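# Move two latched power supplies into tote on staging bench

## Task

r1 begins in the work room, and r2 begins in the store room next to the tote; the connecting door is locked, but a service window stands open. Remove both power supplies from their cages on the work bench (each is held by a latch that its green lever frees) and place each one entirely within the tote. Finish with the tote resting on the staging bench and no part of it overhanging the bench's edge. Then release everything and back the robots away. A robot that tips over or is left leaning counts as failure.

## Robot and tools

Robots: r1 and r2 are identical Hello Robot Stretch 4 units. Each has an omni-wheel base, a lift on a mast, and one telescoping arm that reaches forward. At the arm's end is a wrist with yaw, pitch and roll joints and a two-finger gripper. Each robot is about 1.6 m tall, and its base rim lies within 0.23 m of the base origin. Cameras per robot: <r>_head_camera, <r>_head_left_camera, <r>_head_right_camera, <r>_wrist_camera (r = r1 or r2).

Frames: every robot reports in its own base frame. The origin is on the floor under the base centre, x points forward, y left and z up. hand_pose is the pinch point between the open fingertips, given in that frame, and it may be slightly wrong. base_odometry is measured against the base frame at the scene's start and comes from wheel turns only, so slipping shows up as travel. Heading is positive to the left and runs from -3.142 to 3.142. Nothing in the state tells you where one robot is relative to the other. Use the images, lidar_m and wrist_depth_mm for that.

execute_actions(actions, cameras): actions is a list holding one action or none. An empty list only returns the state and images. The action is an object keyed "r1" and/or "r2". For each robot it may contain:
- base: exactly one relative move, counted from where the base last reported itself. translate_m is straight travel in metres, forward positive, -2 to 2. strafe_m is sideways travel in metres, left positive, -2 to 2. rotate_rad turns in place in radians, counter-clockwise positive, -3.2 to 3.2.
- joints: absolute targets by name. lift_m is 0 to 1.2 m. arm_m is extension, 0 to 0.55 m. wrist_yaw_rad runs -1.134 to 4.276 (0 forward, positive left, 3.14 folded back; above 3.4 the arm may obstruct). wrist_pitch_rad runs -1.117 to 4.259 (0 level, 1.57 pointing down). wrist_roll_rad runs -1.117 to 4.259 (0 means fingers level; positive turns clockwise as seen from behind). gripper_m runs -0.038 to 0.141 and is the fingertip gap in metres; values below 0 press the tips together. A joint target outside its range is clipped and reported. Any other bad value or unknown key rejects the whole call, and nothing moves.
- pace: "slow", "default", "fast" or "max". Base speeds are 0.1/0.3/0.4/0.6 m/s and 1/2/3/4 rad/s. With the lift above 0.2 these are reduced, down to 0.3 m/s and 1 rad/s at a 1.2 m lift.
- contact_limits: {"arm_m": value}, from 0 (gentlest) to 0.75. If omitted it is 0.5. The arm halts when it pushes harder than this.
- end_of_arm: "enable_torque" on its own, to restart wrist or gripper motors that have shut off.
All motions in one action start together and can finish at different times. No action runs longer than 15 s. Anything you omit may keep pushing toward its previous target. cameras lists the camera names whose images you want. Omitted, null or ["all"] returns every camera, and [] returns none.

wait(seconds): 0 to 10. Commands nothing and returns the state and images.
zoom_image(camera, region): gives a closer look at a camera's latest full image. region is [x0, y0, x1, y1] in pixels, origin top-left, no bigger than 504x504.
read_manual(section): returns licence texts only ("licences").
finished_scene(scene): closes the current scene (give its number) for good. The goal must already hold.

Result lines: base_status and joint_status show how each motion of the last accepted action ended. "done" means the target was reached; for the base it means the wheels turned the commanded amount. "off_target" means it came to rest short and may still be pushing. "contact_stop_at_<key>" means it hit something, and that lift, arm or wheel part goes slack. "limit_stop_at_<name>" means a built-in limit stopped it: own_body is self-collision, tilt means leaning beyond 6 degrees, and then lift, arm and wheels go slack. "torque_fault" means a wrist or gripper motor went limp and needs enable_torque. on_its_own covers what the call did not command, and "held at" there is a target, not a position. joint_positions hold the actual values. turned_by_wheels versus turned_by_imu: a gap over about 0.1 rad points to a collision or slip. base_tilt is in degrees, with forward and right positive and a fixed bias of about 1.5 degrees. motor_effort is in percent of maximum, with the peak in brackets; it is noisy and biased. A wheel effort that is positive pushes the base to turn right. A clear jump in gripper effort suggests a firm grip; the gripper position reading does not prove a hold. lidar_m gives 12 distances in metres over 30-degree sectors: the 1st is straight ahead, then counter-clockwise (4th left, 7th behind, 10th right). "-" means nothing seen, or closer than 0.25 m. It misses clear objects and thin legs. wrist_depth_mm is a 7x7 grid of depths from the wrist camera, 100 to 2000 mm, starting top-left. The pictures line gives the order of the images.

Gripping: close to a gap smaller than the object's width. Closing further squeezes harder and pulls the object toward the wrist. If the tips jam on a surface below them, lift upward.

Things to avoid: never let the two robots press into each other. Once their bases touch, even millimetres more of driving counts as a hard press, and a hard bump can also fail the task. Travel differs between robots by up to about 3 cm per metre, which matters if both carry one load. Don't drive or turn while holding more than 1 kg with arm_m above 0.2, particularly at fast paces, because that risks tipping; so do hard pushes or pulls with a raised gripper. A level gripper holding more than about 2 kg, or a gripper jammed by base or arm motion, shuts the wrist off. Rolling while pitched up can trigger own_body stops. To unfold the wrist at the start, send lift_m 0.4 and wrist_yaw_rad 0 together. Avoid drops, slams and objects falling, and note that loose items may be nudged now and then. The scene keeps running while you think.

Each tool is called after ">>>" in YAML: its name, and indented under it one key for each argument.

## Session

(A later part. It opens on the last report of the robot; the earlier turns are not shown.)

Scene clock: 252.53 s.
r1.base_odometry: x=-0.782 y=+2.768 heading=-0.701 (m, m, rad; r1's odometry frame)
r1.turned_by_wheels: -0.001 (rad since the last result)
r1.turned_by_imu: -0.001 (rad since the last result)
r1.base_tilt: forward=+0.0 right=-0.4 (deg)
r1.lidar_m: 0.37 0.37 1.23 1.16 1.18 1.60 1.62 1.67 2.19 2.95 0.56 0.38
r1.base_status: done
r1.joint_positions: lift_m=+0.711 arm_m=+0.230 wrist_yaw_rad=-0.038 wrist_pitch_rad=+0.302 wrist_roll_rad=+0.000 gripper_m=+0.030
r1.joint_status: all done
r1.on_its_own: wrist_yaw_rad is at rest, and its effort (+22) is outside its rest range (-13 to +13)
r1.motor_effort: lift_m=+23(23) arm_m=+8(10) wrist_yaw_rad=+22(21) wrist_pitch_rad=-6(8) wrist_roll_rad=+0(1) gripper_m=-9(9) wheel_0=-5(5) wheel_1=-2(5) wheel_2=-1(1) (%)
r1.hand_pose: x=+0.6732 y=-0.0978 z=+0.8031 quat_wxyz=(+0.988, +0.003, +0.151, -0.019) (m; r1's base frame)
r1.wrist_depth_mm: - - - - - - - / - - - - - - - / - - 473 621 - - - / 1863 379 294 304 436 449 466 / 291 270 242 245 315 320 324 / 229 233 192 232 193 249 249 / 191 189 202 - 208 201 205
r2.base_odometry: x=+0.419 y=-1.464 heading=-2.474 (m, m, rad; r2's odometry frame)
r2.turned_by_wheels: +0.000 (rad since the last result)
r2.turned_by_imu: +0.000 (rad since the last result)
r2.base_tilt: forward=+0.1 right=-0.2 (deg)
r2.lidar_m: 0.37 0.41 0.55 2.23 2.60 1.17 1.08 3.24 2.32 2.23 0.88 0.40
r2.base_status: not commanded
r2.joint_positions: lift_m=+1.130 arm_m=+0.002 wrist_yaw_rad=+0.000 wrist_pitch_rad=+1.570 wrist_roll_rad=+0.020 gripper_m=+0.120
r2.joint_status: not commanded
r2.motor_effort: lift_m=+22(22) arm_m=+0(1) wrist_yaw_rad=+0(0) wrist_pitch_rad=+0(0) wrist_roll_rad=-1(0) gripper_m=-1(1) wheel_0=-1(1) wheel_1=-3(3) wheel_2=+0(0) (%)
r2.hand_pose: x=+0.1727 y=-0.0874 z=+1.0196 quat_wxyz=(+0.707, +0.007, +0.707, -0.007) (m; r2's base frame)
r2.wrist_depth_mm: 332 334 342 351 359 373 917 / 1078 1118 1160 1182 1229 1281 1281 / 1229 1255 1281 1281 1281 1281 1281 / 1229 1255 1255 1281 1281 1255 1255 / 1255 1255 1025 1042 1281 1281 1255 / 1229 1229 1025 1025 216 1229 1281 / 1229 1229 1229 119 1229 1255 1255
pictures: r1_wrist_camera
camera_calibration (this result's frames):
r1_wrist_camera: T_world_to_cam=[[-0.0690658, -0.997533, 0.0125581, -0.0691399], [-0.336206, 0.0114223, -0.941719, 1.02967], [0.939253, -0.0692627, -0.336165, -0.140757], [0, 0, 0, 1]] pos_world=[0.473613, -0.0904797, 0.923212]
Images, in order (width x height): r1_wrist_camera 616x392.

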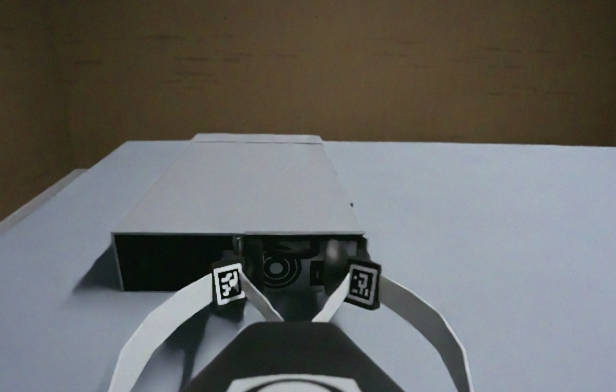

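>>> execute_actions:
  actions: []
  cameras: ["r1_wrist_camera","r1_head_camera"]

Scene clock: 253.17 s.
r1.base_odometry: x=-0.782 y=+2.768 heading=-0.701 (m, m, rad; r1's odometry frame)
r1.turned_by_wheels: +0.000 (rad since the last result)
r1.turned_by_imu: +0.000 (rad since the last result)
r1.base_tilt: forward=+0.0 right=-0.3 (deg)
r1.lidar_m: 0.35 0.39 1.24 1.16 1.18 1.63 1.61 1.65 2.15 2.95 0.56 0.39
r1.base_status: done
r1.joint_positions: lift_m=+0.711 arm_m=+0.230 wrist_yaw_rad=-0.038 wrist_pitch_rad=+0.302 wrist_roll_rad=+0.000 gripper_m=+0.030
r1.joint_status: all done
r1.on_its_own: wrist_yaw_rad is at rest, and its effort (+22) is outside its rest range (-13 to +13)
r1.motor_effort: lift_m=+23(23) arm_m=+9(10) wrist_yaw_rad=+22(21) wrist_pitch_rad=-8(8) wrist_roll_rad=+1(1) gripper_m=-7(9) wheel_0=-5(5) wheel_1=-2(5) wheel_2=-1(1) (%)
r1.hand_pose: x=+0.6732 y=-0.0978 z=+0.8031 quat_wxyz=(+0.988, +0.003, +0.151, -0.019) (m; r1's base frame)
r1.wrist_depth_mm: - - - - - - - / - - - - - - - / - - 473 615 - - - / 1921 377 296 304 442 449 466 / 291 268 241 244 315 319 327 / 230 233 193 234 193 247 249 / 191 189 202 - 208 202 205
r2.base_odometry: x=+0.419 y=-1.464 heading=-2.474 (m, m, rad; r2's odometry frame)
r2.turned_by_wheels: +0.000 (rad since the last result)
r2.turned_by_imu: +0.000 (rad since the last result)
r2.base_tilt: forward=+0.1 right=-0.2 (deg)
r2.lidar_m: 0.36 0.40 0.54 2.25 2.60 1.17 1.09 3.23 2.32 2.22 0.90 0.41
r2.base_status: not commanded
r2.joint_positions: lift_m=+1.130 arm_m=+0.002 wrist_yaw_rad=+0.000 wrist_pitch_rad=+1.570 wrist_roll_rad=+0.020 gripper_m=+0.120
r2.joint_status: not commanded
r2.motor_effort: lift_m=+22(22) arm_m=-1(1) wrist_yaw_rad=+0(0) wrist_pitch_rad=-1(0) wrist_roll_rad=+0(0) gripper_m=+0(1) wheel_0=-1(1) wheel_1=-3(3) wheel_2=+0(0) (%)
r2.hand_pose: x=+0.1727 y=-0.0874 z=+1.0196 quat_wxyz=(+0.707, +0.007, +0.707, -0.007) (m; r2's base frame)
r2.wrist_depth_mm: 332 334 342 351 362 375 917 / 1098 1138 1160 1182 1229 1281 1281 / 1255 1255 1255 1255 1255 1281 1255 / 1229 1255 1255 1255 1255 1255 1281 / 1229 1229 1042 1042 1255 1255 1255 / 1229 1229 1025 1042 216 1281 1255 / 1255 1229 1255 119 1255 1255 1281
pictures: r1_head_camera, r1_wrist_camera
camera_calibration (this result's frames):
r1_wrist_camera: T_world_to_cam=[[-0.0690656, -0.997533, 0.0125581, -0.0691399], [-0.336205, 0.0114222, -0.941719, 1.02967], [0.939253, -0.0692626, -0.336165, -0.140757], [0, 0, 0, 1]] pos_world=[0.473613, -0.0904797, 0.923212]
Images, in order (width x height): r1_head_camera 420x560, r1_wrist_camera 616x392.

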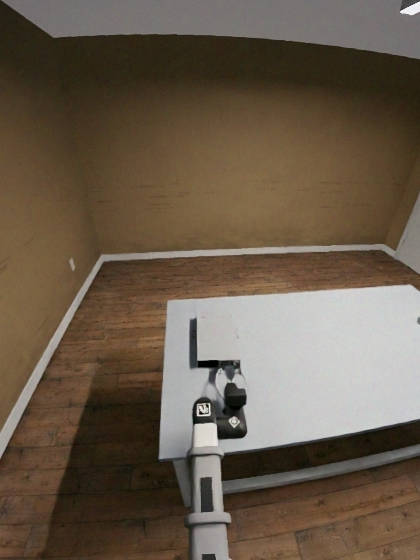

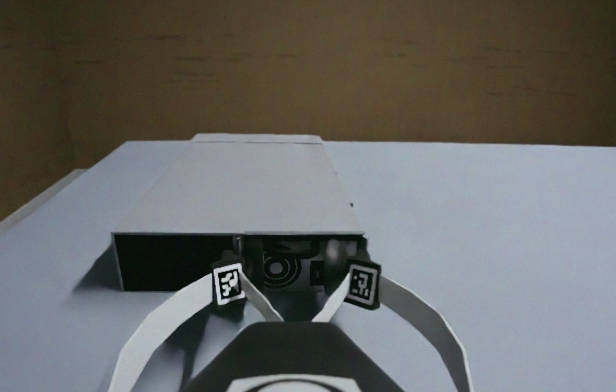

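>>> zoom_image:
  camera: "r1_wrist_camera"
  region: [200, 210, 400, 330]

Region (200, 210, 400, 330) of r1_wrist_camera's 616x392 image, scaled by 2.520; it fills the top 302 rows of this view, and the rest is white.

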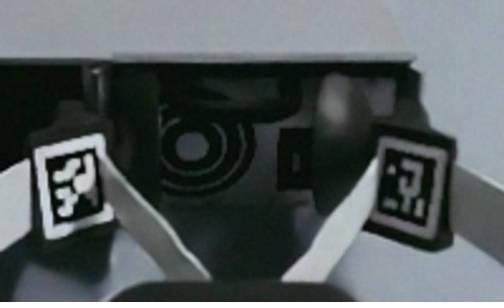

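>>> execute_actions:
  actions:
    - {"r1":{"joints":{"gripper_m":-0.01,"arm_m":0.236},"pace":"slow"}}
  cameras: ["r1_wrist_camera"]

>>> zoom_image:
  camera: "r1_wrist_camera"
  region: [200, 210, 400, 330]

Scene clock: 256.03 s.
r1.base_odometry: x=-0.782 y=+2.768 heading=-0.701 (m, m, rad; r1's odometry frame)
r1.turned_by_wheels: +0.000 (rad since the last result)
r1.turned_by_imu: +0.001 (rad since the last result)
r1.base_tilt: forward=+0.0 right=-0.4 (deg)
r1.lidar_m: 0.33 0.35 1.25 1.16 1.22 1.61 1.61 1.68 2.12 2.94 0.57 0.39
r1.base_status: not commanded
r1.joint_positions: lift_m=+0.711 arm_m=+0.235 wrist_yaw_rad=-0.032 wrist_pitch_rad=+0.304 wrist_roll_rad=+0.000 gripper_m=-0.009
r1.joint_status: all done
r1.motor_effort: lift_m=+22(23) arm_m=+5(14) wrist_yaw_rad=+6(33) wrist_pitch_rad=-11(10) wrist_roll_rad=-1(1) gripper_m=-26(27) wheel_0=-5(5) wheel_1=-2(2) wheel_2=+1(4) (%)
r1.hand_pose: x=+0.6784 y=-0.0962 z=+0.8028 quat_wxyz=(+0.988, +0.002, +0.151, -0.016) (m; r1's base frame)
r1.wrist_depth_mm: - - - - - - - / - - - - - - - / - - 462 603 - - - / 1863 370 291 298 430 439 455 / 290 266 239 239 297 317 317 / 227 222 187 230 185 244 246 / 189 189 200 - 205 198 202
r2.base_odometry: x=+0.419 y=-1.464 heading=-2.474 (m, m, rad; r2's odometry frame)
r2.turned_by_wheels: +0.000 (rad since the last result)
r2.turned_by_imu: +0.001 (rad since the last result)
r2.base_tilt: forward=+0.2 right=-0.2 (deg)
r2.lidar_m: 0.37 0.40 0.56 2.24 2.61 1.17 1.09 3.26 2.31 2.21 0.90 0.39
r2.base_status: not commanded
r2.joint_positions: lift_m=+1.130 arm_m=+0.002 wrist_yaw_rad=+0.000 wrist_pitch_rad=+1.570 wrist_roll_rad=+0.020 gripper_m=+0.120
r2.joint_status: not commanded
r2.motor_effort: lift_m=+22(22) arm_m=+0(0) wrist_yaw_rad=+0(0) wrist_pitch_rad=-1(1) wrist_roll_rad=-2(1) gripper_m=+0(1) wheel_0=-1(1) wheel_1=-3(3) wheel_2=+0(0) (%)
r2.hand_pose: x=+0.1727 y=-0.0874 z=+1.0196 quat_wxyz=(+0.707, +0.007, +0.707, -0.007) (m; r2's base frame)
r2.wrist_depth_mm: 334 336 343 349 362 375 917 / 1098 1138 1182 1160 1229 1281 1308 / 1255 1255 1281 1255 1281 1281 1255 / 1205 1229 1255 1255 1229 1255 1255 / 1229 1255 1025 1042 1255 1255 1281 / 1229 1229 1025 1025 216 1255 1255 / 1229 1229 1229 119 1229 1281 1255
pictures: r1_wrist_camera
camera_calibration (this result's frames):
r1_wrist_camera: T_world_to_cam=[[-0.0632499, -0.997921, 0.0123932, -0.071028], [-0.33745, 0.0096982, -0.941293, 1.03141], [0.939216, -0.0637188, -0.337362, -0.144125], [0, 0, 0, 1]] pos_world=[0.478922, -0.0900666, 0.923118]
Images, in order (width x height): r1_wrist_camera 616x392.

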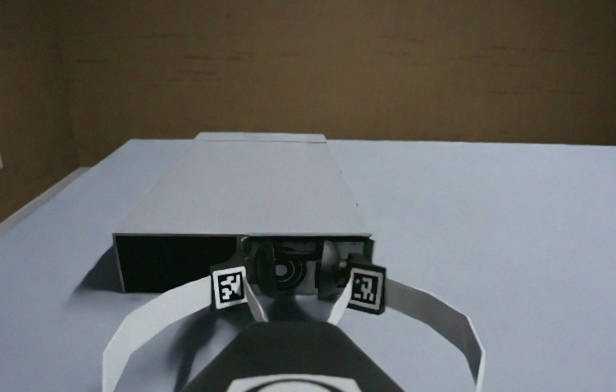

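Region (200, 210, 400, 330) of r1_wrist_camera's 616x392 image, scaled by 2.520; it fills the top 302 rows of this view, and the rest is white.

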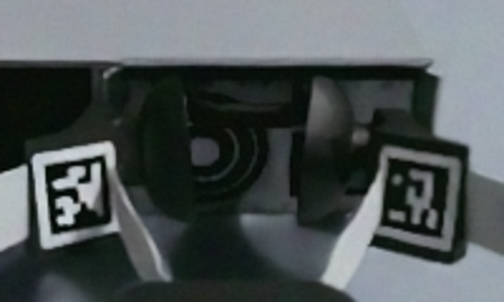

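>>> execute_actions:
  actions:
    - {"r1":{"joints":{"gripper_m":-0.038,"arm_m":0.242},"pace":"slow"}}
  cameras: ["r1_wrist_camera"]

>>> zoom_image:
  camera: "r1_wrist_camera"
  region: [200, 210, 400, 330]

Scene clock: 257.43 s.
r1.base_odometry: x=-0.782 y=+2.768 heading=-0.701 (m, m, rad; r1's odometry frame)
r1.turned_by_wheels: +0.000 (rad since the last result)
r1.turned_by_imu: +0.000 (rad since the last result)
r1.base_tilt: forward=-0.1 right=-0.4 (deg)
r1.lidar_m: 0.34 0.38 1.24 1.17 1.22 1.64 1.60 1.66 2.16 2.95 0.57 0.38
r1.base_status: not commanded
r1.joint_positions: lift_m=+0.711 arm_m=+0.241 wrist_yaw_rad=-0.031 wrist_pitch_rad=+0.306 wrist_roll_rad=+0.000 gripper_m=-0.037
r1.joint_status: all done
r1.motor_effort: lift_m=+23(23) arm_m=+4(8) wrist_yaw_rad=+0(14) wrist_pitch_rad=-19(19) wrist_roll_rad=+0(1) gripper_m=-32(32) wheel_0=-5(5) wheel_1=-2(3) wheel_2=+2(2) (%)
r1.hand_pose: x=+0.6845 y=-0.0958 z=+0.8020 quat_wxyz=(+0.988, +0.002, +0.153, -0.015) (m; r1's base frame)
r1.wrist_depth_mm: - - - - - - - / - - - - - - - / - - 449 585 691 - - / 1138 364 283 290 424 433 439 / 282 260 235 233 291 310 312 / 224 213 183 227 181 240 242 / 187 187 197 - 202 195 200
r2.base_odometry: x=+0.419 y=-1.464 heading=-2.474 (m, m, rad; r2's odometry frame)
r2.turned_by_wheels: +0.000 (rad since the last result)
r2.turned_by_imu: +0.000 (rad since the last result)
r2.base_tilt: forward=+0.1 right=-0.1 (deg)
r2.lidar_m: 0.37 0.39 0.56 2.24 2.62 1.17 1.08 3.26 2.31 2.22 0.90 0.38
r2.base_status: not commanded
r2.joint_positions: lift_m=+1.130 arm_m=+0.002 wrist_yaw_rad=+0.000 wrist_pitch_rad=+1.570 wrist_roll_rad=+0.020 gripper_m=+0.120
r2.joint_status: not commanded
r2.motor_effort: lift_m=+22(22) arm_m=-1(0) wrist_yaw_rad=+0(0) wrist_pitch_rad=-1(1) wrist_roll_rad=-1(0) gripper_m=-1(1) wheel_0=-1(1) wheel_1=-3(3) wheel_2=+0(0) (%)
r2.hand_pose: x=+0.1727 y=-0.0874 z=+1.0196 quat_wxyz=(+0.707, +0.007, +0.707, -0.007) (m; r2's base frame)
r2.wrist_depth_mm: 332 336 342 351 359 375 917 / 1098 1118 1160 1182 1229 1308 1281 / 1229 1229 1255 1255 1255 1281 1281 / 1229 1229 1281 1255 1255 1281 1281 / 1255 1229 1042 1025 1281 1281 1281 / 1229 1255 1060 1025 215 1255 1255 / 1229 1229 1229 119 1255 1281 1281
pictures: r1_wrist_camera
camera_calibration (this result's frames):
r1_wrist_camera: T_world_to_cam=[[-0.0615941, -0.998023, 0.0124796, -0.0713961], [-0.340167, 0.0092357, -0.94032, 1.03375], [0.938346, -0.0621633, -0.340064, -0.147174], [0, 0, 0, 1]] pos_world=[0.485352, -0.0899513, 0.922901]
Images, in order (width x height): r1_wrist_camera 616x392.

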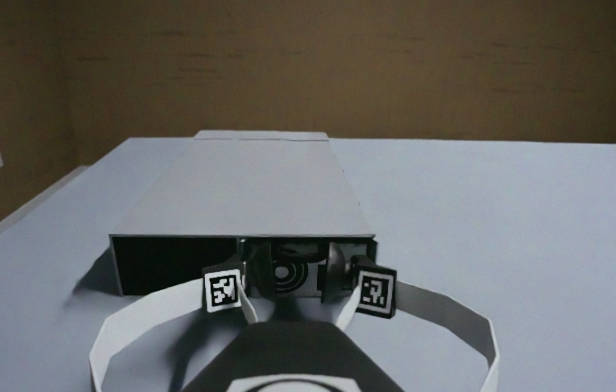

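Region (200, 210, 400, 330) of r1_wrist_camera's 616x392 image, scaled by 2.520; it fills the top 302 rows of this view, and the rest is white.

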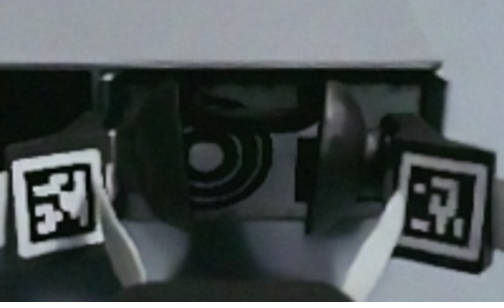

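>>> execute_actions:
  actions:
    - {"r1":{"joints":{"lift_m":0.706,"arm_m":0.239},"pace":"slow"}}
  cameras: ["r1_wrist_camera"]

>>> execute_actions:
  actions:
    - {"r1":{"joints":{"arm_m":0.235},"pace":"slow"}}
  cameras: ["r1_wrist_camera"]

>>> zoom_image:
  camera: "r1_wrist_camera"
  region: [200, 210, 400, 330]

Scene clock: 258.27 s.
r1.base_odometry: x=-0.782 y=+2.768 heading=-0.701 (m, m, rad; r1's odometry frame)
r1.turned_by_wheels: +0.000 (rad since the last result)
r1.turned_by_imu: +0.000 (rad since the last result)
r1.base_tilt: forward=+0.0 right=-0.3 (deg)
r1.lidar_m: 0.36 0.40 1.23 1.17 1.20 1.61 1.60 1.66 2.19 2.95 0.52 0.40
r1.base_status: not commanded
r1.joint_positions: lift_m=+0.706 arm_m=+0.241 wrist_yaw_rad=-0.032 wrist_pitch_rad=+0.302 wrist_roll_rad=+0.000 gripper_m=-0.037
r1.joint_status: all done
r1.motor_effort: lift_m=+18(23) arm_m=-13(12) wrist_yaw_rad=+5(3) wrist_pitch_rad=-8(20) wrist_roll_rad=+0(0) gripper_m=-32(33) wheel_0=-5(5) wheel_1=-2(3) wheel_2=+2(2) (%)
r1.hand_pose: x=+0.6846 y=-0.0961 z=+0.7985 quat_wxyz=(+0.988, +0.002, +0.151, -0.016) (m; r1's base frame)
r1.wrist_depth_mm: - - - - - - - / - - - - - - - / - - 452 597 - - - / 1138 364 282 290 421 433 452 / 283 259 231 234 289 310 310 / 221 210 184 225 182 238 239 / 185 186 195 - 201 195 198
r2.base_odometry: x=+0.419 y=-1.464 heading=-2.474 (m, m, rad; r2's odometry frame)
r2.turned_by_wheels: +0.000 (rad since the last result)
r2.turned_by_imu: +0.000 (rad since the last result)
r2.base_tilt: forward=+0.1 right=-0.3 (deg)
r2.lidar_m: 0.35 0.37 0.54 2.25 2.59 1.17 1.09 3.27 2.31 2.22 0.90 0.41
r2.base_status: not commanded
r2.joint_positions: lift_m=+1.130 arm_m=+0.002 wrist_yaw_rad=+0.000 wrist_pitch_rad=+1.570 wrist_roll_rad=+0.020 gripper_m=+0.120
r2.joint_status: not commanded
r2.motor_effort: lift_m=+22(22) arm_m=-1(1) wrist_yaw_rad=+0(0) wrist_pitch_rad=-1(1) wrist_roll_rad=+0(1) gripper_m=-1(0) wheel_0=-1(1) wheel_1=-3(3) wheel_2=+0(0) (%)
r2.hand_pose: x=+0.1727 y=-0.0874 z=+1.0196 quat_wxyz=(+0.707, +0.007, +0.707, -0.007) (m; r2's base frame)
r2.wrist_depth_mm: 332 336 342 349 359 375 917 / 1098 1138 1182 1160 1205 1255 1255 / 1255 1229 1281 1255 1281 1281 1281 / 1229 1255 1255 1255 1255 1281 1281 / 1229 1255 1042 1025 1281 1281 1281 / 1229 1229 1025 1042 216 1281 1281 / 1229 1205 1229 119 1255 1255 1255
pictures: r1_wrist_camera
camera_calibration (this result's frames):
r1_wrist_camera: T_world_to_cam=[[-0.0628072, -0.997949, 0.01235, -0.0707317], [-0.336305, 0.00951177, -0.941705, 1.02899], [0.939657, -0.0632992, -0.336212, -0.152575], [0, 0, 0, 1]] pos_world=[0.484979, -0.090032, 0.918577]
Images, in order (width x height): r1_wrist_camera 616x392.

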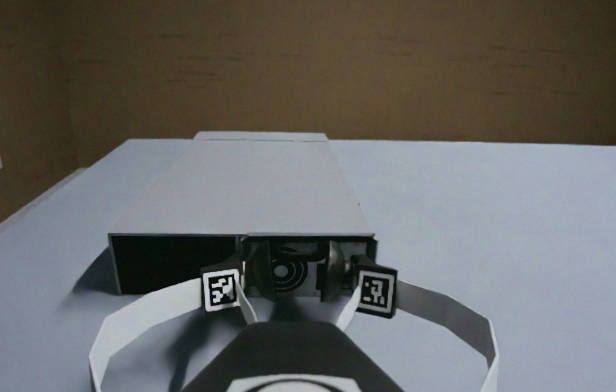

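Scene clock: 259.00 s.
r1.base_odometry: x=-0.782 y=+2.768 heading=-0.701 (m, m, rad; r1's odometry frame)
r1.turned_by_wheels: +0.000 (rad since the last result)
r1.turned_by_imu: +0.000 (rad since the last result)
r1.base_tilt: forward=+0.0 right=-0.3 (deg)
r1.lidar_m: 0.35 0.36 1.25 1.17 1.21 1.59 1.59 1.67 2.12 2.97 0.56 0.38
r1.base_status: not commanded
r1.joint_positions: lift_m=+0.706 arm_m=+0.237 wrist_yaw_rad=-0.033 wrist_pitch_rad=+0.303 wrist_roll_rad=+0.000 gripper_m=-0.037
r1.joint_status: all done
r1.motor_effort: lift_m=+18(18) arm_m=-11(14) wrist_yaw_rad=+7(8) wrist_pitch_rad=-7(9) wrist_roll_rad=+0(1) gripper_m=-29(32) wheel_0=-4(5) wheel_1=-3(3) wheel_2=+0(3) (%)
r1.hand_pose: x=+0.6801 y=-0.0964 z=+0.7983 quat_wxyz=(+0.988, +0.002, +0.151, -0.016) (m; r1's base frame)
r1.wrist_depth_mm: - - - - - - - / - - - - - - - / - - 449 591 691 - - / 1118 364 279 287 421 433 445 / 281 259 231 229 290 307 312 / 220 209 182 224 183 239 240 / 185 186 195 - 201 193 198
r2.base_odometry: x=+0.419 y=-1.464 heading=-2.474 (m, m, rad; r2's odometry frame)
r2.turned_by_wheels: +0.000 (rad since the last result)
r2.turned_by_imu: +0.000 (rad since the last result)
r2.base_tilt: forward=+0.1 right=-0.3 (deg)
r2.lidar_m: 0.37 0.39 0.55 2.26 2.60 1.16 1.08 3.23 2.33 2.23 0.87 0.41
r2.base_status: not commanded
r2.joint_positions: lift_m=+1.130 arm_m=+0.002 wrist_yaw_rad=+0.000 wrist_pitch_rad=+1.570 wrist_roll_rad=+0.020 gripper_m=+0.120
r2.joint_status: not commanded
r2.motor_effort: lift_m=+22(22) arm_m=+0(0) wrist_yaw_rad=+0(0) wrist_pitch_rad=-1(1) wrist_roll_rad=-1(0) gripper_m=+1(1) wheel_0=-1(1) wheel_1=-3(3) wheel_2=+0(0) (%)
r2.hand_pose: x=+0.1727 y=-0.0874 z=+1.0196 quat_wxyz=(+0.707, +0.007, +0.707, -0.007) (m; r2's base frame)
r2.wrist_depth_mm: 332 338 343 349 362 373 917 / 1098 1138 1160 1182 1205 1255 1281 / 1229 1229 1255 1281 1281 1281 1281 / 1229 1255 1229 1255 1255 1255 1308 / 1255 1229 1042 1042 1229 1255 1255 / 1229 1229 1042 1025 215 1255 1255 / 1229 1229 1255 119 1255 1255 1281
pictures: r1_wrist_camera
camera_calibration (this result's frames):
r1_wrist_camera: T_world_to_cam=[[-0.0640364, -0.997871, 0.012357, -0.0705113], [-0.336751, 0.00995094, -0.941541, 1.02753], [0.939414, -0.0644542, -0.336672, -0.147963], [0, 0, 0, 1]] pos_world=[0.480506, -0.0901229, 0.918519]
Images, in order (width x height): r1_wrist_camera 616x392.

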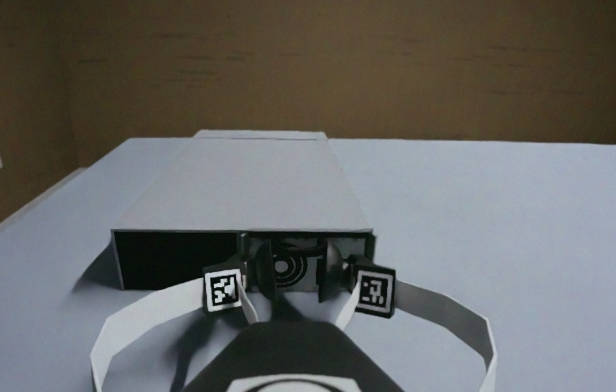

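Region (200, 210, 400, 330) of r1_wrist_camera's 616x392 image, scaled by 2.520; it fills the top 302 rows of this view, and the rest is white.

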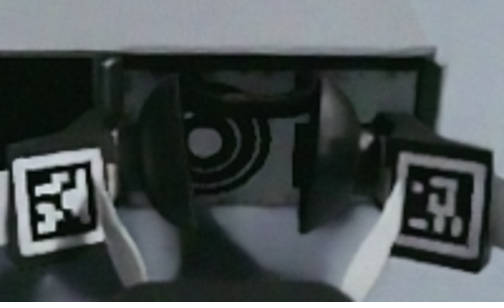

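>>> execute_actions:
  actions:
    - {"r1":{"joints":{"arm_m":0.19,"gripper_m":0.08,"lift_m":0.72,"wrist_yaw_rad":0},"pace":"slow"}}
  cameras: ["r1_wrist_camera"]

>>> zoom_image:
  camera: "r1_wrist_camera"
  region: [220, 190, 400, 300]

Scene clock: 263.13 s.
r1.base_odometry: x=-0.782 y=+2.768 heading=-0.700 (m, m, rad; r1's odometry frame)
r1.turned_by_wheels: +0.001 (rad since the last result)
r1.turned_by_imu: +0.001 (rad since the last result)
r1.base_tilt: forward=-0.1 right=-0.4 (deg)
r1.lidar_m: 0.37 0.35 1.23 1.15 1.19 1.64 1.60 1.67 2.17 2.95 0.56 0.40
r1.base_status: not commanded
r1.joint_positions: lift_m=+0.720 arm_m=+0.192 wrist_yaw_rad=+0.000 wrist_pitch_rad=+0.302 wrist_roll_rad=+0.000 gripper_m=+0.080
r1.joint_status: all done
r1.motor_effort: lift_m=+23(26) arm_m=-9(12) wrist_yaw_rad=-2(30) wrist_pitch_rad=-8(32) wrist_roll_rad=-1(3) gripper_m=-2(29) wheel_0=+2(5) wheel_1=-1(3) wheel_2=+1(3) (%)
r1.hand_pose: x=+0.6379 y=-0.0874 z=+0.8121 quat_wxyz=(+0.989, +0.000, +0.151, +0.000) (m; r1's base frame)
r1.wrist_depth_mm: - - - - - - - / - - - - - - - / - - 627 525 - - - / - 433 320 327 459 477 488 / 309 314 317 285 296 336 342 / 242 237 231 247 238 262 262 / 203 201 213 - 221 213 216
r2.base_odometry: x=+0.419 y=-1.464 heading=-2.474 (m, m, rad; r2's odometry frame)
r2.turned_by_wheels: +0.000 (rad since the last result)
r2.turned_by_imu: +0.001 (rad since the last result)
r2.base_tilt: forward=+0.1 right=-0.2 (deg)
r2.lidar_m: 0.36 0.38 0.53 2.24 2.58 1.16 1.10 3.22 2.31 2.22 0.89 0.41
r2.base_status: not commanded
r2.joint_positions: lift_m=+1.130 arm_m=+0.002 wrist_yaw_rad=+0.000 wrist_pitch_rad=+1.570 wrist_roll_rad=+0.020 gripper_m=+0.120
r2.joint_status: not commanded
r2.motor_effort: lift_m=+22(22) arm_m=+0(0) wrist_yaw_rad=+0(0) wrist_pitch_rad=-1(0) wrist_roll_rad=-1(1) gripper_m=-2(1) wheel_0=-1(1) wheel_1=-3(3) wheel_2=+0(0) (%)
r2.hand_pose: x=+0.1727 y=-0.0874 z=+1.0196 quat_wxyz=(+0.707, +0.007, +0.707, -0.007) (m; r2's base frame)
r2.wrist_depth_mm: 334 336 342 351 362 373 917 / 1078 1138 1182 1160 1229 1281 1281 / 1255 1255 1255 1255 1281 1229 1281 / 1229 1255 1255 1229 1255 1281 1281 / 1255 1229 1042 1042 1255 1281 1281 / 1229 1255 1025 1025 216 1281 1255 / 1255 1229 1229 119 1229 1255 1281
pictures: r1_wrist_camera
camera_calibration (this result's frames):
r1_wrist_camera: T_world_to_cam=[[-0.0312866, -0.999438, 0.0120397, -0.085165], [-0.336537, -0.000808768, -0.94167, 1.0252], [0.94115, -0.0335135, -0.336322, -0.101793], [0, 0, 0, 1]] pos_world=[0.438155, -0.0876994, 0.932191]
Images, in order (width x height): r1_wrist_camera 616x392.

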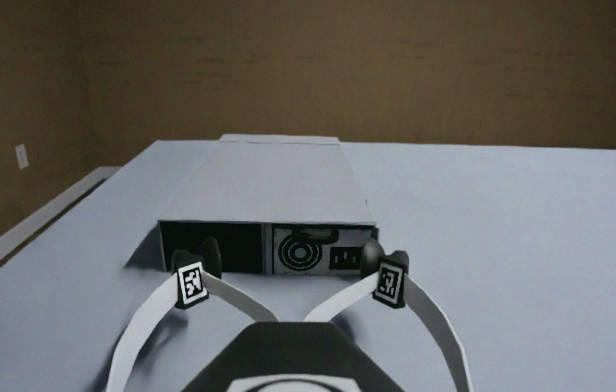

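Region (220, 190, 400, 300) of r1_wrist_camera's 616x392 image, scaled by 2.800.

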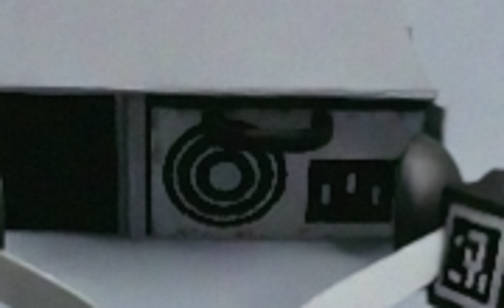

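>>> execute_actions:
  actions:
    - {"r1":{"joints":{"arm_m":0.19,"gripper_m":0.141,"lift_m":0.95,"wrist_pitch_rad":1.0},"pace":"fast"}}
  cameras: []

>>> execute_actions:
  actions:
    - {"r1":{"joints":{"arm_m":0.42,"wrist_pitch_rad":1.5,"lift_m":0.96},"pace":"fast"}}
  cameras: ["r1_wrist_camera"]

Scene clock: 264.93 s.
r1.base_odometry: x=-0.782 y=+2.768 heading=-0.700 (m, m, rad; r1's odometry frame)
r1.turned_by_wheels: +0.000 (rad since the last result)
r1.turned_by_imu: +0.000 (rad since the last result)
r1.base_tilt: forward=-0.1 right=-0.3 (deg)
r1.lidar_m: 0.35 0.39 1.23 1.17 1.20 1.59 1.61 1.69 2.20 2.93 0.57 0.38
r1.base_status: not commanded
r1.joint_positions: lift_m=+0.950 arm_m=+0.191 wrist_yaw_rad=+0.000 wrist_pitch_rad=+1.001 wrist_roll_rad=+0.000 gripper_m=+0.141
r1.joint_status: all done
r1.motor_effort: lift_m=+22(24) arm_m=-9(10) wrist_yaw_rad=-1(14) wrist_pitch_rad=-3(85) wrist_roll_rad=+0(3) gripper_m=+0(3) wheel_0=+1(2) wheel_1=-1(1) wheel_2=+2(5) (%)
r1.hand_pose: x=+0.5180 y=-0.0874 z=+0.8851 quat_wxyz=(+0.877, +0.000, +0.480, +0.000) (m; r1's base frame)
r1.wrist_depth_mm: 1618 504 449 442 521 530 539 / 1397 449 402 397 466 477 480 / 1308 413 407 404 424 430 439 / 1160 375 379 384 392 399 399 / 1060 343 353 357 359 366 368 / 325 315 319 325 327 336 342 / 298 301 306 - 317 314 320
r2.base_odometry: x=+0.419 y=-1.464 heading=-2.474 (m, m, rad; r2's odometry frame)
r2.turned_by_wheels: +0.000 (rad since the last result)
r2.turned_by_imu: +0.000 (rad since the last result)
r2.base_tilt: forward=+0.1 right=-0.2 (deg)
r2.lidar_m: 0.36 0.36 0.52 2.27 2.60 1.18 1.09 3.24 2.31 2.22 0.90 0.40
r2.base_status: not commanded
r2.joint_positions: lift_m=+1.130 arm_m=+0.002 wrist_yaw_rad=+0.000 wrist_pitch_rad=+1.570 wrist_roll_rad=+0.020 gripper_m=+0.120
r2.joint_status: not commanded
r2.motor_effort: lift_m=+21(22) arm_m=+0(0) wrist_yaw_rad=+0(0) wrist_pitch_rad=-1(1) wrist_roll_rad=-1(2) gripper_m=-2(1) wheel_0=-1(1) wheel_1=-3(3) wheel_2=+0(0) (%)
r2.hand_pose: x=+0.1727 y=-0.0874 z=+1.0196 quat_wxyz=(+0.707, +0.007, +0.707, -0.007) (m; r2's base frame)
r2.wrist_depth_mm: 334 336 342 351 362 373 917 / 1098 1138 1160 1182 1205 1281 1281 / 1229 1255 1229 1255 1255 1281 1308 / 1255 1229 1255 1255 1255 1255 1255 / 1255 1229 1025 1060 1255 1255 1281 / 1229 1229 1025 1025 215 1255 1281 / 1229 1255 1229 119 1229 1255 1281
pictures: none
No camera images: the call's "cameras" was empty. Leave "cameras" out to get every camera's image.

Scene clock: 266.47 s.
r1.base_odometry: x=-0.782 y=+2.768 heading=-0.700 (m, m, rad; r1's odometry frame)
r1.turned_by_wheels: +0.000 (rad since the last result)
r1.turned_by_imu: +0.000 (rad since the last result)
r1.base_tilt: forward=-0.1 right=-0.3 (deg)
r1.lidar_m: 0.34 0.37 1.24 1.16 1.21 1.61 1.61 1.67 2.16 2.94 0.57 0.41
r1.base_status: not commanded
r1.joint_positions: lift_m=+0.960 arm_m=+0.418 wrist_yaw_rad=+0.000 wrist_pitch_rad=+1.500 wrist_roll_rad=+0.000 gripper_m=+0.141
r1.joint_status: all done
r1.motor_effort: lift_m=+23(23) arm_m=+9(9) wrist_yaw_rad=-2(1) wrist_pitch_rad=-1(3) wrist_roll_rad=-2(2) gripper_m=+0(0) wheel_0=+1(1) wheel_1=-1(1) wheel_2=+2(2) (%)
r1.hand_pose: x=+0.6098 y=-0.0874 z=+0.8502 quat_wxyz=(+0.732, +0.000, +0.682, +0.000) (m; r1's base frame)
r1.wrist_depth_mm: 303 306 264 267 319 320 322 / 301 304 264 266 315 320 322 / 303 303 307 268 315 320 324 / 303 307 310 312 315 324 324 / 303 304 310 314 317 319 324 / 306 304 307 314 319 320 322 / 303 304 309 - 317 322 324
r2.base_odometry: x=+0.419 y=-1.464 heading=-2.474 (m, m, rad; r2's odometry frame)
r2.turned_by_wheels: +0.000 (rad since the last result)
r2.turned_by_imu: +0.000 (rad since the last result)
r2.base_tilt: forward=+0.1 right=-0.1 (deg)
r2.lidar_m: 0.37 0.38 0.54 2.21 2.60 1.18 1.10 3.24 2.30 2.23 0.88 0.40
r2.base_status: not commanded
r2.joint_positions: lift_m=+1.130 arm_m=+0.002 wrist_yaw_rad=+0.000 wrist_pitch_rad=+1.570 wrist_roll_rad=+0.020 gripper_m=+0.120
r2.joint_status: not commanded
r2.motor_effort: lift_m=+22(22) arm_m=-1(0) wrist_yaw_rad=+0(0) wrist_pitch_rad=-1(1) wrist_roll_rad=-1(2) gripper_m=+0(0) wheel_0=-1(1) wheel_1=-3(3) wheel_2=+0(0) (%)
r2.hand_pose: x=+0.1727 y=-0.0874 z=+1.0196 quat_wxyz=(+0.707, +0.007, +0.707, -0.007) (m; r2's base frame)
r2.wrist_depth_mm: 332 336 343 351 364 375 917 / 1098 1138 1182 1182 1229 1281 1281 / 1255 1281 1255 1255 1281 1281 1281 / 1255 1281 1255 1255 1255 1281 1281 / 1229 1255 1025 1042 1255 1255 1255 / 1229 1229 1042 1025 216 1281 1281 / 1229 1229 1205 119 1255 1255 1281
pictures: r1_wrist_camera
camera_calibration (this result's frames):
r1_wrist_camera: T_world_to_cam=[[0.000202178, -0.999438, 0.0335127, -0.123952], [-0.999548, -0.00120929, -0.0300342, 0.680838], [0.0300578, -0.0334914, -0.998987, 1.0565], [0, 0, 0, 1]] pos_world=[0.648799, -0.087675, 1.08003]
Images, in order (width x height): r1_wrist_camera 616x392.

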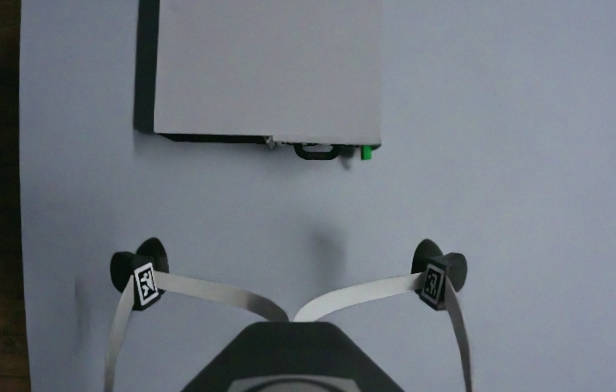

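>>> zoom_image:
  camera: "r1_wrist_camera"
  region: [250, 110, 400, 190]

Region (250, 110, 400, 190) of r1_wrist_camera's 616x392 image, scaled by 3.360; it fills the top 269 rows of this view, and the rest is white.

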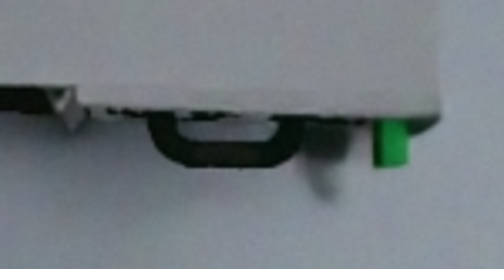

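>>> execute_actions:
  actions:
    - {"r1":{"base":{"strafe_m":-0.014},"joints":{"arm_m":0.19,"wrist_pitch_rad":0.3,"gripper_m":0.065,"wrist_roll_rad":0.2,"wrist_yaw_rad":-0.03,"lift_m":0.9},"pace":"fast"}}
  cameras: []

>>> execute_actions:
  actions:
    - {"r1":{"joints":{"arm_m":0.205,"lift_m":0.718},"pace":"default"}}
  cameras: ["r1_wrist_camera"]

>>> zoom_image:
  camera: "r1_wrist_camera"
  region: [190, 190, 420, 330]

Scene clock: 269.47 s.
r1.base_odometry: x=-0.791 y=+2.758 heading=-0.700 (m, m, rad; r1's odometry frame)
r1.turned_by_wheels: +0.000 (rad since the last result)
r1.turned_by_imu: +0.000 (rad since the last result)
r1.base_tilt: forward=+0.0 right=-0.3 (deg)
r1.lidar_m: 0.35 0.38 1.25 1.18 1.21 1.62 1.60 1.66 2.18 2.94 0.56 0.40
r1.base_status: done
r1.joint_positions: lift_m=+0.900 arm_m=+0.192 wrist_yaw_rad=-0.030 wrist_pitch_rad=+0.303 wrist_roll_rad=+0.200 gripper_m=+0.065
r1.joint_status: all done
r1.motor_effort: lift_m=+18(22) arm_m=-9(8) wrist_yaw_rad=-2(4) wrist_pitch_rad=-7(11) wrist_roll_rad=+1(2) gripper_m=-1(3) wheel_0=+1(7) wheel_1=+0(12) wheel_2=+1(1) (%)
r1.hand_pose: x=+0.6351 y=-0.0957 z=+0.9925 quat_wxyz=(+0.983, +0.101, +0.148, -0.030) (m; r1's base frame)
r1.wrist_depth_mm: - - - - - - - / - - - - - - - / - - - - - - - / - - - - - 778 715 / - - 661 627 591 585 554 / 1863 1708 439 459 452 484 452 / 1576 492 445 - 421 392 384
r2.base_odometry: x=+0.419 y=-1.464 heading=-2.474 (m, m, rad; r2's odometry frame)
r2.turned_by_wheels: +0.000 (rad since the last result)
r2.turned_by_imu: +0.001 (rad since the last result)
r2.base_tilt: forward=+0.1 right=-0.2 (deg)
r2.lidar_m: 0.35 0.39 0.54 2.23 2.60 1.15 1.10 3.25 2.30 2.20 0.90 0.39
r2.base_status: not commanded
r2.joint_positions: lift_m=+1.130 arm_m=+0.002 wrist_yaw_rad=+0.000 wrist_pitch_rad=+1.570 wrist_roll_rad=+0.020 gripper_m=+0.120
r2.joint_status: not commanded
r2.motor_effort: lift_m=+22(22) arm_m=+0(1) wrist_yaw_rad=+0(0) wrist_pitch_rad=-1(1) wrist_roll_rad=-2(1) gripper_m=-2(1) wheel_0=-1(1) wheel_1=-3(3) wheel_2=+0(0) (%)
r2.hand_pose: x=+0.1727 y=-0.0874 z=+1.0196 quat_wxyz=(+0.707, +0.007, +0.707, -0.007) (m; r2's base frame)
r2.wrist_depth_mm: 334 336 342 351 362 375 917 / 1098 1138 1160 1160 1229 1255 1308 / 1255 1229 1255 1255 1255 1281 1281 / 1229 1229 1255 1229 1255 1281 1281 / 1229 1229 1025 1025 1255 1255 1229 / 1255 1229 1025 1025 216 1255 1281 / 1229 1229 1229 119 1229 1255 1255
pictures: none
No camera images: the call's "cameras" was empty. Leave "cameras" out to get every camera's image.

Scene clock: 271.30 s.
r1.base_odometry: x=-0.791 y=+2.758 heading=-0.700 (m, m, rad; r1's odometry frame)
r1.turned_by_wheels: +0.000 (rad since the last result)
r1.turned_by_imu: +0.000 (rad since the last result)
r1.base_tilt: forward=-0.1 right=-0.4 (deg)
r1.lidar_m: 0.36 0.40 1.24 1.19 1.24 1.66 1.60 1.64 2.15 2.92 0.59 0.38
r1.base_status: not commanded
r1.joint_positions: lift_m=+0.718 arm_m=+0.203 wrist_yaw_rad=-0.030 wrist_pitch_rad=+0.302 wrist_roll_rad=+0.200 gripper_m=+0.065
r1.joint_status: all done
r1.motor_effort: lift_m=+17(17) arm_m=+9(7) wrist_yaw_rad=-1(0) wrist_pitch_rad=-8(7) wrist_roll_rad=+1(1) gripper_m=-2(3) wheel_0=+1(0) wheel_1=+0(0) wheel_2=+1(1) (%)
r1.hand_pose: x=+0.6470 y=-0.0956 z=+0.8105 quat_wxyz=(+0.983, +0.101, +0.148, -0.030) (m; r1's base frame)
r1.wrist_depth_mm: - - - - - - - / - - - - - - - / - - - 640 603 535 484 / - 535 345 336 399 366 342 / 1756 330 270 276 286 278 265 / 298 273 242 245 216 225 215 / 238 224 226 - 201 185 185
r2.base_odometry: x=+0.419 y=-1.464 heading=-2.474 (m, m, rad; r2's odometry frame)
r2.turned_by_wheels: +0.000 (rad since the last result)
r2.turned_by_imu: +0.000 (rad since the last result)
r2.base_tilt: forward=+0.1 right=-0.2 (deg)
r2.lidar_m: 0.36 0.40 0.52 2.23 2.62 1.15 1.09 3.21 2.31 2.21 0.87 0.40
r2.base_status: not commanded
r2.joint_positions: lift_m=+1.130 arm_m=+0.002 wrist_yaw_rad=+0.000 wrist_pitch_rad=+1.570 wrist_roll_rad=+0.020 gripper_m=+0.120
r2.joint_status: not commanded
r2.motor_effort: lift_m=+22(22) arm_m=+0(1) wrist_yaw_rad=+0(0) wrist_pitch_rad=-1(0) wrist_roll_rad=-2(1) gripper_m=+1(2) wheel_0=-1(1) wheel_1=-3(3) wheel_2=+0(0) (%)
r2.hand_pose: x=+0.1727 y=-0.0874 z=+1.0196 quat_wxyz=(+0.707, +0.007, +0.707, -0.007) (m; r2's base frame)
r2.wrist_depth_mm: 334 334 342 349 362 375 917 / 1098 1138 1182 1160 1205 1255 1281 / 1255 1281 1255 1255 1255 1281 1308 / 1255 1255 1255 1255 1281 1281 1281 / 1255 1255 1025 1025 1281 1281 1281 / 1229 1229 1025 1042 216 1255 1281 / 1229 1229 1255 119 1229 1255 1255
pictures: r1_wrist_camera
camera_calibration (this result's frames):
r1_wrist_camera: T_world_to_cam=[[-0.119612, -0.976919, -0.176979, 0.119429], [-0.324604, 0.206943, -0.922934, 1.02379], [0.938257, -0.0529459, -0.341865, -0.10665], [0, 0, 0, 1]] pos_world=[0.446675, -0.10084, 0.929564]
Images, in order (width x height): r1_wrist_camera 616x392.

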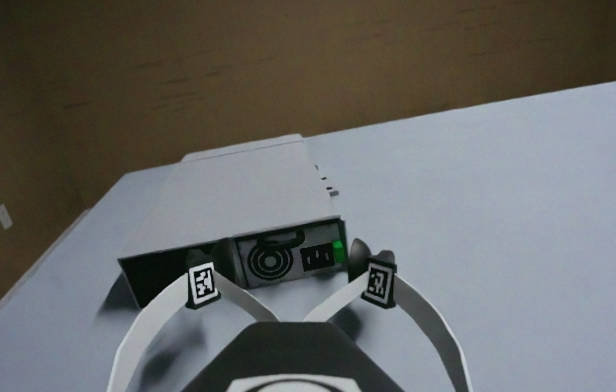

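Region (190, 190, 420, 330) of r1_wrist_camera's 616x392 image, scaled by 2.191; it fills the top 307 rows of this view, and the rest is white.

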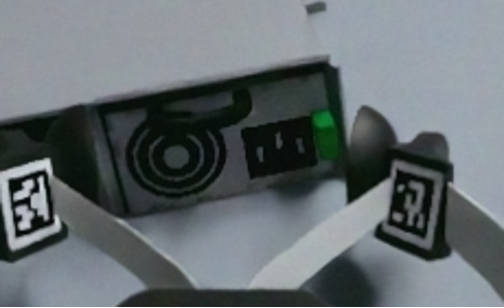

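>>> execute_actions:
  actions:
    - {"r1":{"joints":{"arm_m":0.226,"lift_m":0.716},"pace":"slow"}}
  cameras: []

>>> execute_actions:
  actions:
    - {"r1":{"base":{"strafe_m":0.006},"joints":{"gripper_m":0.035},"pace":"slow"}}
  cameras: ["r1_wrist_camera"]

>>> zoom_image:
  camera: "r1_wrist_camera"
  region: [190, 190, 420, 330]

Scene clock: 275.33 s.
r1.base_odometry: x=-0.791 y=+2.758 heading=-0.700 (m, m, rad; r1's odometry frame)
r1.turned_by_wheels: +0.000 (rad since the last result)
r1.turned_by_imu: +0.000 (rad since the last result)
r1.base_tilt: forward=-0.1 right=-0.3 (deg)
r1.lidar_m: 0.36 0.38 1.24 1.17 1.20 1.64 1.60 1.62 2.19 2.95 0.57 0.37
r1.base_status: not commanded
r1.joint_positions: lift_m=+0.716 arm_m=+0.224 wrist_yaw_rad=-0.030 wrist_pitch_rad=+0.302 wrist_roll_rad=+0.200 gripper_m=+0.065
r1.joint_status: all done
r1.motor_effort: lift_m=+17(17) arm_m=+9(9) wrist_yaw_rad=-1(1) wrist_pitch_rad=-8(8) wrist_roll_rad=+1(3) gripper_m=-3(1) wheel_0=+1(0) wheel_1=+0(0) wheel_2=+1(1) (%)
r1.hand_pose: x=+0.6680 y=-0.0956 z=+0.8085 quat_wxyz=(+0.983, +0.101, +0.148, -0.030) (m; r1's base frame)
r1.wrist_depth_mm: - - - - - - - / - - - - - - - / - - - 647 585 525 488 / - 525 340 330 392 364 338 / 1098 291 250 253 279 276 263 / 294 260 239 241 213 222 212 / 236 222 224 - 198 183 183
r2.base_odometry: x=+0.419 y=-1.464 heading=-2.474 (m, m, rad; r2's odometry frame)
r2.turned_by_wheels: +0.000 (rad since the last result)
r2.turned_by_imu: +0.001 (rad since the last result)
r2.base_tilt: forward=+0.1 right=-0.2 (deg)
r2.lidar_m: 0.38 0.40 0.51 2.24 2.61 1.18 1.09 3.28 2.31 2.22 0.90 0.41
r2.base_status: not commanded
r2.joint_positions: lift_m=+1.130 arm_m=+0.002 wrist_yaw_rad=+0.000 wrist_pitch_rad=+1.570 wrist_roll_rad=+0.020 gripper_m=+0.120
r2.joint_status: not commanded
r2.motor_effort: lift_m=+22(22) arm_m=+0(1) wrist_yaw_rad=+0(0) wrist_pitch_rad=+0(1) wrist_roll_rad=-2(1) gripper_m=+0(0) wheel_0=-1(1) wheel_1=-3(3) wheel_2=+0(0) (%)
r2.hand_pose: x=+0.1727 y=-0.0874 z=+1.0196 quat_wxyz=(+0.707, +0.007, +0.707, -0.007) (m; r2's base frame)
r2.wrist_depth_mm: 334 336 343 351 359 373 917 / 1098 1138 1182 1182 1229 1308 1281 / 1255 1229 1255 1255 1255 1281 1281 / 1255 1255 1255 1255 1255 1281 1255 / 1229 1229 1025 1042 1255 1255 1255 / 1229 1255 1025 1025 215 1281 1255 / 1229 1205 1229 119 1255 1255 1281
pictures: none
No camera images: the call's "cameras" was empty. Leave "cameras" out to get every camera's image.

Scene clock: 276.80 s.
r1.base_odometry: x=-0.787 y=+2.762 heading=-0.699 (m, m, rad; r1's odometry frame)
r1.turned_by_wheels: +0.001 (rad since the last result)
r1.turned_by_imu: +0.001 (rad since the last result)
r1.base_tilt: forward=-0.1 right=-0.4 (deg)
r1.lidar_m: 0.34 0.37 1.26 1.16 1.22 1.61 1.58 1.67 2.16 2.93 0.55 0.40
r1.base_status: done
r1.joint_positions: lift_m=+0.716 arm_m=+0.224 wrist_yaw_rad=-0.023 wrist_pitch_rad=+0.302 wrist_roll_rad=+0.200 gripper_m=+0.035
r1.joint_status: all done
r1.on_its_own: wrist_yaw_rad is at rest, and its effort (-24) is outside its rest range (-13 to +13)
r1.motor_effort: lift_m=+17(17) arm_m=+9(9) wrist_yaw_rad=-24(22) wrist_pitch_rad=-4(9) wrist_roll_rad=-1(0) gripper_m=-6(11) wheel_0=+3(0) wheel_1=+3(1) wheel_2=+4(4) (%)
r1.hand_pose: x=+0.6687 y=-0.0938 z=+0.8088 quat_wxyz=(+0.983, +0.100, +0.148, -0.026) (m; r1's base frame)
r1.wrist_depth_mm: - - - - - - - / - - - - - - - / - - - 640 591 525 488 / - 549 345 309 394 359 338 / 1808 334 252 249 279 276 262 / 297 267 198 241 193 222 212 / 237 220 224 - 196 185 183
r2.base_odometry: x=+0.419 y=-1.464 heading=-2.474 (m, m, rad; r2's odometry frame)
r2.turned_by_wheels: +0.000 (rad since the last result)
r2.turned_by_imu: +0.000 (rad since the last result)
r2.base_tilt: forward=+0.1 right=-0.1 (deg)
r2.lidar_m: 0.36 0.38 0.55 2.25 2.60 1.17 1.09 3.27 2.30 2.21 0.89 0.38
r2.base_status: not commanded
r2.joint_positions: lift_m=+1.130 arm_m=+0.002 wrist_yaw_rad=+0.000 wrist_pitch_rad=+1.570 wrist_roll_rad=+0.020 gripper_m=+0.120
r2.joint_status: not commanded
r2.motor_effort: lift_m=+22(22) arm_m=-1(0) wrist_yaw_rad=+0(0) wrist_pitch_rad=-1(0) wrist_roll_rad=-1(0) gripper_m=-1(0) wheel_0=-1(1) wheel_1=-3(3) wheel_2=+0(0) (%)
r2.hand_pose: x=+0.1727 y=-0.0874 z=+1.0196 quat_wxyz=(+0.707, +0.007, +0.707, -0.007) (m; r2's base frame)
r2.wrist_depth_mm: 332 334 342 349 362 375 917 / 1098 1118 1182 1182 1255 1281 1281 / 1255 1255 1255 1255 1281 1281 1281 / 1255 1255 1281 1255 1255 1255 1281 / 1229 1229 1025 1042 1255 1255 1281 / 1229 1255 1042 1025 216 1255 1281 / 1229 1255 1229 119 1229 1255 1281
pictures: r1_wrist_camera
camera_calibration (this result's frames):
r1_wrist_camera: T_world_to_cam=[[-0.112755, -0.977702, -0.17716, 0.119037], [-0.325192, 0.204789, -0.923207, 1.02924], [0.938902, -0.0464857, -0.341032, -0.128002], [0, 0, 0, 1]] pos_world=[0.468305, -0.100345, 0.92764]
Images, in order (width x height): r1_wrist_camera 616x392.

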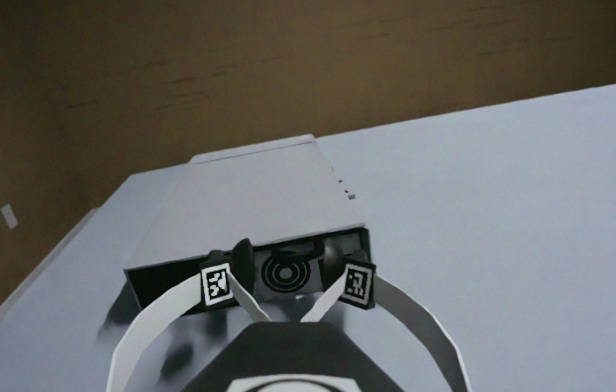

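Region (190, 190, 420, 330) of r1_wrist_camera's 616x392 image, scaled by 2.191; it fills the top 307 rows of this view, and the rest is white.

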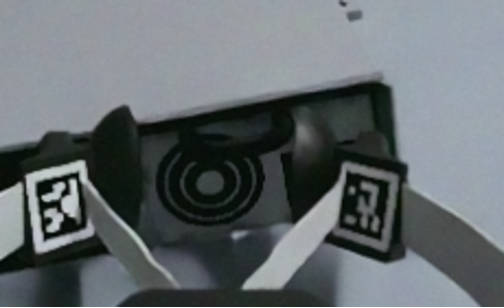

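>>> execute_actions:
  actions:
    - {"r1":{"joints":{"arm_m":0.205,"gripper_m":0.056},"pace":"default"}}
  cameras: []

>>> execute_actions:
  actions:
    - {"r1":{"base":{"strafe_m":-0.011},"joints":{"wrist_yaw_rad":-0.01},"pace":"slow"}}
  cameras: ["r1_wrist_camera"]

>>> zoom_image:
  camera: "r1_wrist_camera"
  region: [190, 190, 420, 330]

Scene clock: 277.93 s.
r1.base_odometry: x=-0.787 y=+2.762 heading=-0.700 (m, m, rad; r1's odometry frame)
r1.turned_by_wheels: -0.001 (rad since the last result)
r1.turned_by_imu: -0.001 (rad since the last result)
r1.base_tilt: forward=+0.0 right=-0.4 (deg)
r1.lidar_m: 0.37 0.38 1.24 1.17 1.22 1.61 1.61 1.66 2.17 2.94 0.55 0.38
r1.base_status: not commanded
r1.joint_positions: lift_m=+0.716 arm_m=+0.207 wrist_yaw_rad=-0.030 wrist_pitch_rad=+0.302 wrist_roll_rad=+0.200 gripper_m=+0.056
r1.joint_status: all done
r1.motor_effort: lift_m=+17(17) arm_m=-9(10) wrist_yaw_rad=-1(20) wrist_pitch_rad=-7(6) wrist_roll_rad=+0(1) gripper_m=-2(8) wheel_0=-1(3) wheel_1=+1(3) wheel_2=+1(4) (%)
r1.hand_pose: x=+0.6502 y=-0.0956 z=+0.8087 quat_wxyz=(+0.983, +0.101, +0.148, -0.030) (m; r1's base frame)
r1.wrist_depth_mm: - - - - - - - / - - - - - - - / - - - 634 597 517 484 / - 549 342 317 394 362 338 / 1756 329 265 272 289 276 262 / 294 273 197 240 202 222 213 / 236 220 224 - 198 183 182
r2.base_odometry: x=+0.419 y=-1.464 heading=-2.474 (m, m, rad; r2's odometry frame)
r2.turned_by_wheels: +0.000 (rad since the last result)
r2.turned_by_imu: +0.000 (rad since the last result)
r2.base_tilt: forward=+0.1 right=-0.2 (deg)
r2.lidar_m: 0.37 0.38 0.55 2.26 2.61 1.16 1.10 3.26 2.31 2.20 0.89 0.40
r2.base_status: not commanded
r2.joint_positions: lift_m=+1.130 arm_m=+0.002 wrist_yaw_rad=+0.000 wrist_pitch_rad=+1.570 wrist_roll_rad=+0.020 gripper_m=+0.120
r2.joint_status: not commanded
r2.motor_effort: lift_m=+22(22) arm_m=+0(1) wrist_yaw_rad=+0(0) wrist_pitch_rad=-1(1) wrist_roll_rad=-1(1) gripper_m=-1(0) wheel_0=-1(1) wheel_1=-3(3) wheel_2=+0(0) (%)
r2.hand_pose: x=+0.1727 y=-0.0874 z=+1.0196 quat_wxyz=(+0.707, +0.007, +0.707, -0.007) (m; r2's base frame)
r2.wrist_depth_mm: 332 336 342 353 362 375 917 / 1078 1138 1182 1182 1229 1281 1281 / 1229 1281 1255 1281 1281 1281 1281 / 1229 1229 1255 1281 1255 1255 1281 / 1255 1255 1042 1042 1255 1255 1281 / 1229 1229 1025 1042 215 1255 1255 / 1255 1229 1229 119 1255 1255 1229
pictures: none
No camera images: the call's "cameras" was empty. Leave "cameras" out to get every camera's image.

Scene clock: 278.83 s.
r1.base_odometry: x=-0.794 y=+2.754 heading=-0.700 (m, m, rad; r1's odometry frame)
r1.turned_by_wheels: +0.000 (rad since the last result)
r1.turned_by_imu: +0.000 (rad since the last result)
r1.base_tilt: forward=+0.0 right=-0.3 (deg)
r1.lidar_m: 0.35 0.37 1.25 1.15 1.20 1.63 1.61 1.66 2.15 2.96 0.60 0.36
r1.base_status: done
r1.joint_positions: lift_m=+0.716 arm_m=+0.207 wrist_yaw_rad=-0.010 wrist_pitch_rad=+0.302 wrist_roll_rad=+0.200 gripper_m=+0.056
r1.joint_status: all done
r1.motor_effort: lift_m=+17(17) arm_m=-9(9) wrist_yaw_rad=+0(0) wrist_pitch_rad=-6(6) wrist_roll_rad=+0(1) gripper_m=-2(2) wheel_0=+0(2) wheel_1=+0(5) wheel_2=+1(0) (%)
r1.hand_pose: x=+0.6520 y=-0.0902 z=+0.8087 quat_wxyz=(+0.984, +0.099, +0.149, -0.020) (m; r1's base frame)
r1.wrist_depth_mm: - - - - - - - / - - - - - - - / - - - 647 591 521 488 / - 539 343 322 392 359 338 / 1756 322 265 268 291 277 262 / 297 271 197 241 202 222 211 / 236 220 224 - 199 183 182
r2.base_odometry: x=+0.419 y=-1.464 heading=-2.474 (m, m, rad; r2's odometry frame)
r2.turned_by_wheels: +0.000 (rad since the last result)
r2.turned_by_imu: +0.000 (rad since the last result)
r2.base_tilt: forward=+0.1 right=-0.2 (deg)
r2.lidar_m: 0.37 0.40 0.54 2.23 2.62 1.16 1.09 3.25 2.31 2.23 0.88 0.40
r2.base_status: not commanded
r2.joint_positions: lift_m=+1.130 arm_m=+0.002 wrist_yaw_rad=+0.000 wrist_pitch_rad=+1.570 wrist_roll_rad=+0.020 gripper_m=+0.120
r2.joint_status: not commanded
r2.motor_effort: lift_m=+22(22) arm_m=+0(0) wrist_yaw_rad=+0(0) wrist_pitch_rad=+1(1) wrist_roll_rad=+0(2) gripper_m=-1(0) wheel_0=-1(1) wheel_1=-3(3) wheel_2=+0(0) (%)
r2.hand_pose: x=+0.1727 y=-0.0874 z=+1.0196 quat_wxyz=(+0.707, +0.007, +0.707, -0.007) (m; r2's base frame)
r2.wrist_depth_mm: 334 336 342 351 359 373 917 / 1078 1138 1182 1182 1229 1281 1281 / 1255 1255 1255 1255 1281 1281 1255 / 1229 1229 1255 1255 1255 1281 1281 / 1229 1229 1025 1025 1255 1255 1255 / 1229 1229 1025 1025 215 1255 1255 / 1229 1229 1255 119 1281 1281 1255
pictures: r1_wrist_camera
camera_calibration (this result's frames):
r1_wrist_camera: T_world_to_cam=[[-0.100183, -0.979075, -0.177133, 0.112255], [-0.328083, 0.200579, -0.923109, 1.02444], [0.939321, -0.0343652, -0.341313, -0.111149], [0, 0, 0, 1]] pos_world=[0.451751, -0.0993946, 0.927615]
Images, in order (width x height): r1_wrist_camera 616x392.

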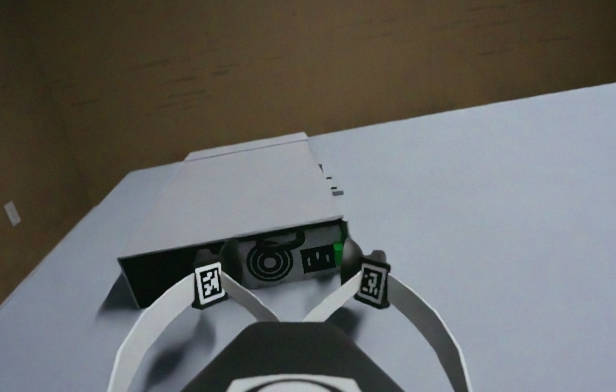

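Region (190, 190, 420, 330) of r1_wrist_camera's 616x392 image, scaled by 2.191; it fills the top 307 rows of this view, and the rest is white.

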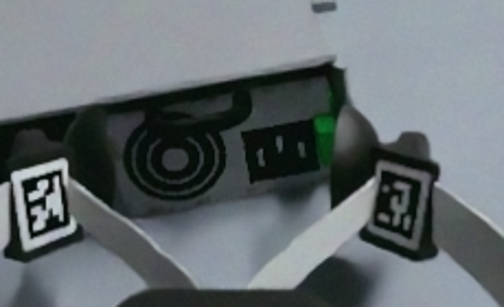

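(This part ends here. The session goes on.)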